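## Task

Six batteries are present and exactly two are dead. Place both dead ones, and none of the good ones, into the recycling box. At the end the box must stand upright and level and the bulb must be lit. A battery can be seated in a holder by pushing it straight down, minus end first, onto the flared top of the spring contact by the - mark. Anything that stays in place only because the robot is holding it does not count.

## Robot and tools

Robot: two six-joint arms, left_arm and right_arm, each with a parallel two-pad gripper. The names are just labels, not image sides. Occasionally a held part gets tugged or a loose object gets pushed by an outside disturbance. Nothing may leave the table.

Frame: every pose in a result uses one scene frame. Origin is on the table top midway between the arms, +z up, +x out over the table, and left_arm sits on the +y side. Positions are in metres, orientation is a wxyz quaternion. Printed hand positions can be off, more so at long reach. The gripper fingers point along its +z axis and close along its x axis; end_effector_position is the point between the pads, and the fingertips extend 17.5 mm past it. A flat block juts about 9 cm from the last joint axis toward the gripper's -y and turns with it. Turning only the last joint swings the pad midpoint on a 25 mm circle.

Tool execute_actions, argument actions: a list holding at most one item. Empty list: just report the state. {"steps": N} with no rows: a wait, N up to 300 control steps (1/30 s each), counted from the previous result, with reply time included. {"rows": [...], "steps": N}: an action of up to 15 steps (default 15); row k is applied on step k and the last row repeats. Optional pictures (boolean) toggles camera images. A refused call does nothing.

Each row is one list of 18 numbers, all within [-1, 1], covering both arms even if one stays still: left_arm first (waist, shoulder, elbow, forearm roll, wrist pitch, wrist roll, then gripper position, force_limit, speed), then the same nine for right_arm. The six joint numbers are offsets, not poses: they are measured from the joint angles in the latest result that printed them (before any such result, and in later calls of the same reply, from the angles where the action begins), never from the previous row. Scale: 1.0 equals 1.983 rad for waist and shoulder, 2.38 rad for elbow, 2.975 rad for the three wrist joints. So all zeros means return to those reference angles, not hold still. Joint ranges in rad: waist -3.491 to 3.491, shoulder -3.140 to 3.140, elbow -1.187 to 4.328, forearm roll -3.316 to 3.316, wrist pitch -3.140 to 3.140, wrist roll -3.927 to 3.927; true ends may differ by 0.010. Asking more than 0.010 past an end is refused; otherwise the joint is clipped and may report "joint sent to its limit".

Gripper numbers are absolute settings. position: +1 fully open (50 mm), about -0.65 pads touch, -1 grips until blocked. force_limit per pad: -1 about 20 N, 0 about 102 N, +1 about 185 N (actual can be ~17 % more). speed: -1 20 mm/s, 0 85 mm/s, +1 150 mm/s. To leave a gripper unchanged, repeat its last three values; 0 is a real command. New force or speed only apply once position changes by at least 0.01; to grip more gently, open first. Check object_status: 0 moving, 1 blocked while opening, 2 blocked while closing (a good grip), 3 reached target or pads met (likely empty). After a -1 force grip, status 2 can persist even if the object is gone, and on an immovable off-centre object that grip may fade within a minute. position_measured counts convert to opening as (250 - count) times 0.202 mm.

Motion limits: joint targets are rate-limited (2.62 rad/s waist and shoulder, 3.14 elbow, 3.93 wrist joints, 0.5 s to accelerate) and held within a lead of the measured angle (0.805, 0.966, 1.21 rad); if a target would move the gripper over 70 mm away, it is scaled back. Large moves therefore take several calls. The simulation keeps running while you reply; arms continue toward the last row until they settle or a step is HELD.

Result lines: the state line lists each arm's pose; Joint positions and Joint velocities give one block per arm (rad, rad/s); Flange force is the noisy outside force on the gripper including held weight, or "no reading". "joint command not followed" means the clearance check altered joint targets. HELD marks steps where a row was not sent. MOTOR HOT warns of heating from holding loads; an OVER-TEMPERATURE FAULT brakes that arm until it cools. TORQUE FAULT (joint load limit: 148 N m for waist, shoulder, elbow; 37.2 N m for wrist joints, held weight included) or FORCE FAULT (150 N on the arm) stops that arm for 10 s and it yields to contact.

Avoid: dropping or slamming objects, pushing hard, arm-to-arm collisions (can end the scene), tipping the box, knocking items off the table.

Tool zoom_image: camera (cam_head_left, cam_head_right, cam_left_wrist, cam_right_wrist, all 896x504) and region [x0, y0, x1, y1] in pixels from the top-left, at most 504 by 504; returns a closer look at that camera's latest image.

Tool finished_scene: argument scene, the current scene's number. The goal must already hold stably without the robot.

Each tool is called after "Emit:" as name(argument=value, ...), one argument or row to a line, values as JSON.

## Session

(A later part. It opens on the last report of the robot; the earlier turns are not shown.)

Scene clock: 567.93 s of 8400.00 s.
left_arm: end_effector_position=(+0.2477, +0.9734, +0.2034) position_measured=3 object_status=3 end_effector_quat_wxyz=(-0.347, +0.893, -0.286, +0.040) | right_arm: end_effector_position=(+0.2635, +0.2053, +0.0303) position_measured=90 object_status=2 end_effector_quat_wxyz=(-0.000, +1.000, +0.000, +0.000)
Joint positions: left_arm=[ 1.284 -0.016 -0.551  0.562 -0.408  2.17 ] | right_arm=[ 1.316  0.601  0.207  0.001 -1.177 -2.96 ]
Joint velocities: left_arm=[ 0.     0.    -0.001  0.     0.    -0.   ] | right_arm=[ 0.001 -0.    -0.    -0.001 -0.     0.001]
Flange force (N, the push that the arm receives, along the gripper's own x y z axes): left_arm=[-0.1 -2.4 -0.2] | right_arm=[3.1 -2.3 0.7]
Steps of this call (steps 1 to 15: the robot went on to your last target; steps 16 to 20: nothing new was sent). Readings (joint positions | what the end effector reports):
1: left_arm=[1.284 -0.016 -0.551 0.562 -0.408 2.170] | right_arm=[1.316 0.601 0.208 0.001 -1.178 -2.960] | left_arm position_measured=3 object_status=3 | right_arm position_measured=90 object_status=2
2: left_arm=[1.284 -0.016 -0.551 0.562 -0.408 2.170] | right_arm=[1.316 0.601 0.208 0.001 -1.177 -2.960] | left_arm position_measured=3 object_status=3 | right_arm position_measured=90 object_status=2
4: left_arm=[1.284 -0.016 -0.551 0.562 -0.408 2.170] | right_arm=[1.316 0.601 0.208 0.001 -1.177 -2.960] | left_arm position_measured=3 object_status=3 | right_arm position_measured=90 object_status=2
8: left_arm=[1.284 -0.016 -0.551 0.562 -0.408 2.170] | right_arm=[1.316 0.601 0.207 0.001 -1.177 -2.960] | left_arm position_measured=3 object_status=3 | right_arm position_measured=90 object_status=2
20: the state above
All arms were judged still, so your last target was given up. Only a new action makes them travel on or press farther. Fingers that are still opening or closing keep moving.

Emit:
execute_actions(
  actions=[
    {"rows":[[0,0,0,0,0,0,1,0,0,0,0.0004,-0.0004,0,0.0006,0,-1,-0.5,-0.3],[0,0,0,0,0,0,1,0,0,0,0.0007,-0.0007,0,0.001,0,-1,-0.5,-0.3],[0,0,0,0,0,0,1,0,0,0,0.001,-0.001,0,0.0015,0,-1,-0.5,-0.3],[0,0,0,0,0,0,1,0,0,0,0.001,-0.001,0,0.0015,0,-1,-0.5,-0.3],[0,0,0,0,0,0,1,0,0,0,0.001,-0.001,0,0.0015,0,-1,-0.5,-0.3],[0,0,0,0,0,0,1,0,0,0,0.001,-0.001,0,0.0015,0,-1,-0.5,-0.3],[0,0,0,0,0,0,1,0,0,0,0.001,-0.001,0,0.0015,0,-1,-0.5,-0.3],[0,0,0,0,0,0,1,0,0,0,0.001,-0.001,0,0.0015,0,0.65,-0.5,-0.3]],"steps":15},
  ],
  pictures=false,
)

Emit:
execute_actions(
  actions=[
    {"rows":[[0,0,0,0,0,0,1,0,0,0,-0.002,0.002,0,-0.003,0,0.65,-0.5,-0.3],[0,0,0,0,0,0,1,0,0,0,-0.005,0.005,0,-0.0073,0,0.65,-0.5,-0.3],[0,0,0,0,0,0,1,0,0,0,-0.008,0.0082,0,-0.012,0,0.65,-0.5,-0.3],[0,0,0,0,0,0,1,0,0,0,-0.0115,0.012,0,-0.0173,0,0.65,-0.5,-0.3],[0,0,0,0,0,0,1,0,0,0,-0.015,0.016,0,-0.0228,0,0.65,-0.5,-0.3],[0,0,0,0,0,0,1,0,0,0,-0.0186,0.02,0,-0.0283,0,0.65,-0.5,-0.3],[0,0,0,0,0,0,1,0,0,0,-0.022,0.0257,0,-0.0352,0,0.65,-0.5,-0.3],[0,0,0,0,0,0,1,0,0,0,-0.0255,0.0315,0,-0.0421,0,0.65,-0.5,-0.3],[0,0,0,0,0,0,1,0,0,0,-0.029,0.0373,0,-0.049,0,0.65,-0.5,-0.3],[0,0,0,0,0,0,1,0,0,0,-0.0324,0.043,0,-0.056,0,0.65,-0.5,-0.3],[0,0,0,0,0,0,1,0,0,0,-0.036,0.05,0,-0.064,0,0.65,-0.5,-0.3],[0,0,0,0,0,0,1,0,0,0,-0.039,0.057,0,-0.0716,0,0.65,-0.5,-0.3]],"steps":15},
  ],
)

Scene clock: 576.23 s of 8400.00 s.
left_arm: end_effector_position=(+0.2477, +0.9734, +0.2034) position_measured=3 object_status=3 end_effector_quat_wxyz=(-0.347, +0.893, -0.286, +0.040) | right_arm: end_effector_position=(+0.2635, +0.2053, +0.0282) position_measured=56 object_status=0 end_effector_quat_wxyz=(-0.000, +1.000, +0.000, +0.000)
Joint positions: left_arm=[ 1.284 -0.016 -0.551  0.562 -0.408  2.17 ] | right_arm=[ 1.316  0.603  0.205  0.001 -1.172 -2.96 ]
Joint velocities: left_arm=[ 0.    -0.    -0.    -0.001  0.001 -0.001] | right_arm=[ 0.     0.     0.002 -0.    -0.001  0.001]
Flange force (N, the push that the arm receives, along the gripper's own x y z axes): left_arm=[-0.5 -0.8 0.0] | right_arm=[4.4 -3.7 -1.0]
Steps of this call (steps 1 to 90: nothing new was sent; then 4.80 s passed at rest; steps 91 to 105: all 15 steps of this action). Readings (joint positions | what the end effector reports):
91: left_arm=[1.284 -0.016 -0.551 0.562 -0.408 2.170] | right_arm=[1.316 0.601 0.207 0.001 -1.177 -2.960] | left_arm position_measured=3 object_status=3 | right_arm position_measured=90 object_status=2
92: left_arm=[1.284 -0.016 -0.551 0.562 -0.408 2.170] | right_arm=[1.316 0.601 0.207 0.001 -1.176 -2.960] | left_arm position_measured=3 object_status=3 | right_arm position_measured=90 object_status=2
94: left_arm=[1.284 -0.016 -0.551 0.562 -0.408 2.170] | right_arm=[1.316 0.603 0.206 0.001 -1.174 -2.960] | left_arm position_measured=3 object_status=3 | right_arm position_measured=90 object_status=2
98: left_arm=[1.284 -0.016 -0.551 0.562 -0.408 2.170] | right_arm=[1.316 0.603 0.205 0.001 -1.172 -2.960] | left_arm position_measured=3 object_status=3 | right_arm position_measured=86 object_status=0
105: the state above

Scene clock: 576.73 s of 8400.00 s.
left_arm: end_effector_position=(+0.2477, +0.9734, +0.2034) position_measured=3 object_status=3 end_effector_quat_wxyz=(-0.347, +0.893, -0.286, +0.040) | right_arm: end_effector_position=(+0.2635, +0.2051, +0.1293) position_measured=56 object_status=3 end_effector_quat_wxyz=(-0.001, +1.000, +0.000, +0.000)
Joint positions: left_arm=[ 1.284 -0.016 -0.551  0.562 -0.408  2.17 ] | right_arm=[ 1.316  0.527  0.335  0.001 -1.378 -2.96 ]
Joint velocities: left_arm=[-0.     0.     0.001 -0.001 -0.    -0.   ] | right_arm=[-0.    -0.087  0.21   0.002 -0.295 -0.001]
Flange force (N, the push that the arm receives, along the gripper's own x y z axes): left_arm=[0.3 -1.2 0.4] | right_arm=[0.8 6.0 -26.5]
Steps of this call (steps 1 to 15: all 15 steps of this action). Readings (joint positions | what the end effector reports):
1: left_arm=[1.284 -0.016 -0.551 0.562 -0.408 2.170] | right_arm=[1.316 0.603 0.205 0.001 -1.172 -2.960] | left_arm position_measured=3 object_status=3 | right_arm position_measured=56 object_status=0
2: left_arm=[1.284 -0.016 -0.551 0.562 -0.408 2.170] | right_arm=[1.316 0.602 0.206 0.001 -1.175 -2.960] | left_arm position_measured=3 object_status=3 | right_arm position_measured=56 object_status=0
4: left_arm=[1.284 -0.016 -0.551 0.562 -0.408 2.170] | right_arm=[1.316 0.594 0.216 0.001 -1.193 -2.960] | left_arm position_measured=3 object_status=3 | right_arm position_measured=56 object_status=3
8: left_arm=[1.284 -0.016 -0.551 0.562 -0.408 2.170] | right_arm=[1.316 0.570 0.249 0.001 -1.249 -2.960] | left_arm position_measured=3 object_status=3 | right_arm position_measured=56 object_status=3
15: the state above

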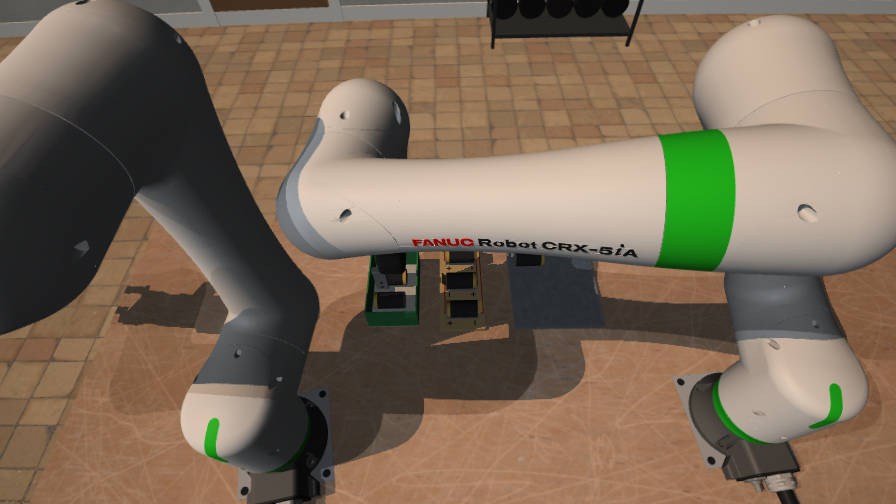

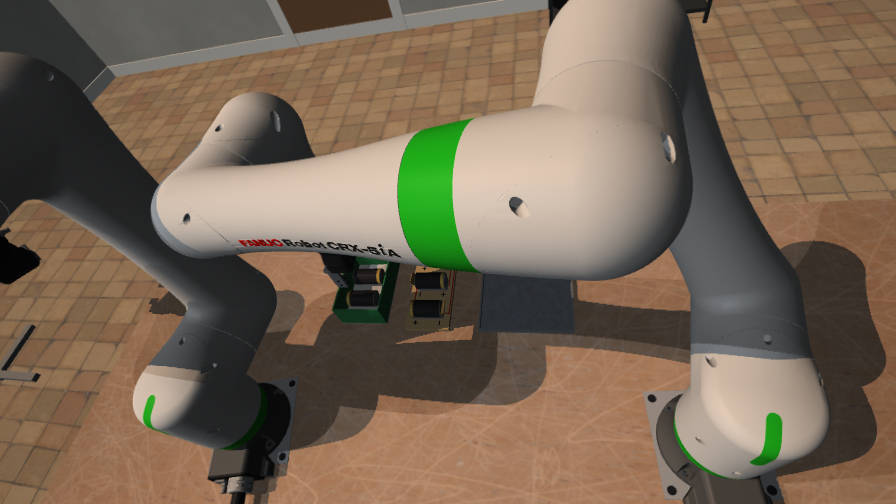

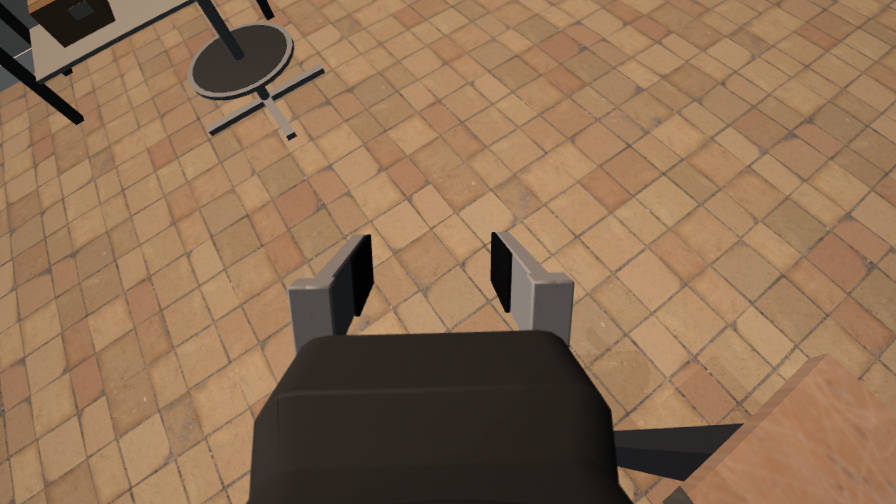

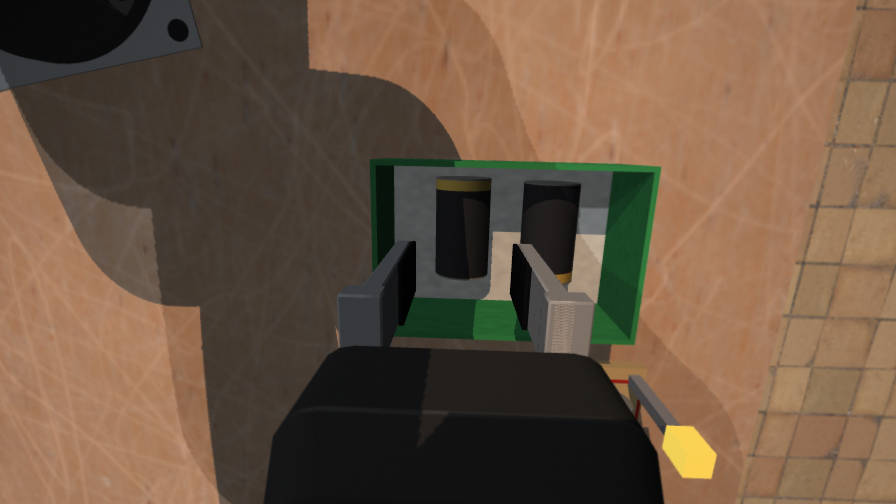

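Both dead batteries are in the box, the gripper is clear, and the bulb is lit.

Emit:
finished_scene(
  scene=1,
)

The scene is finished: the task was done.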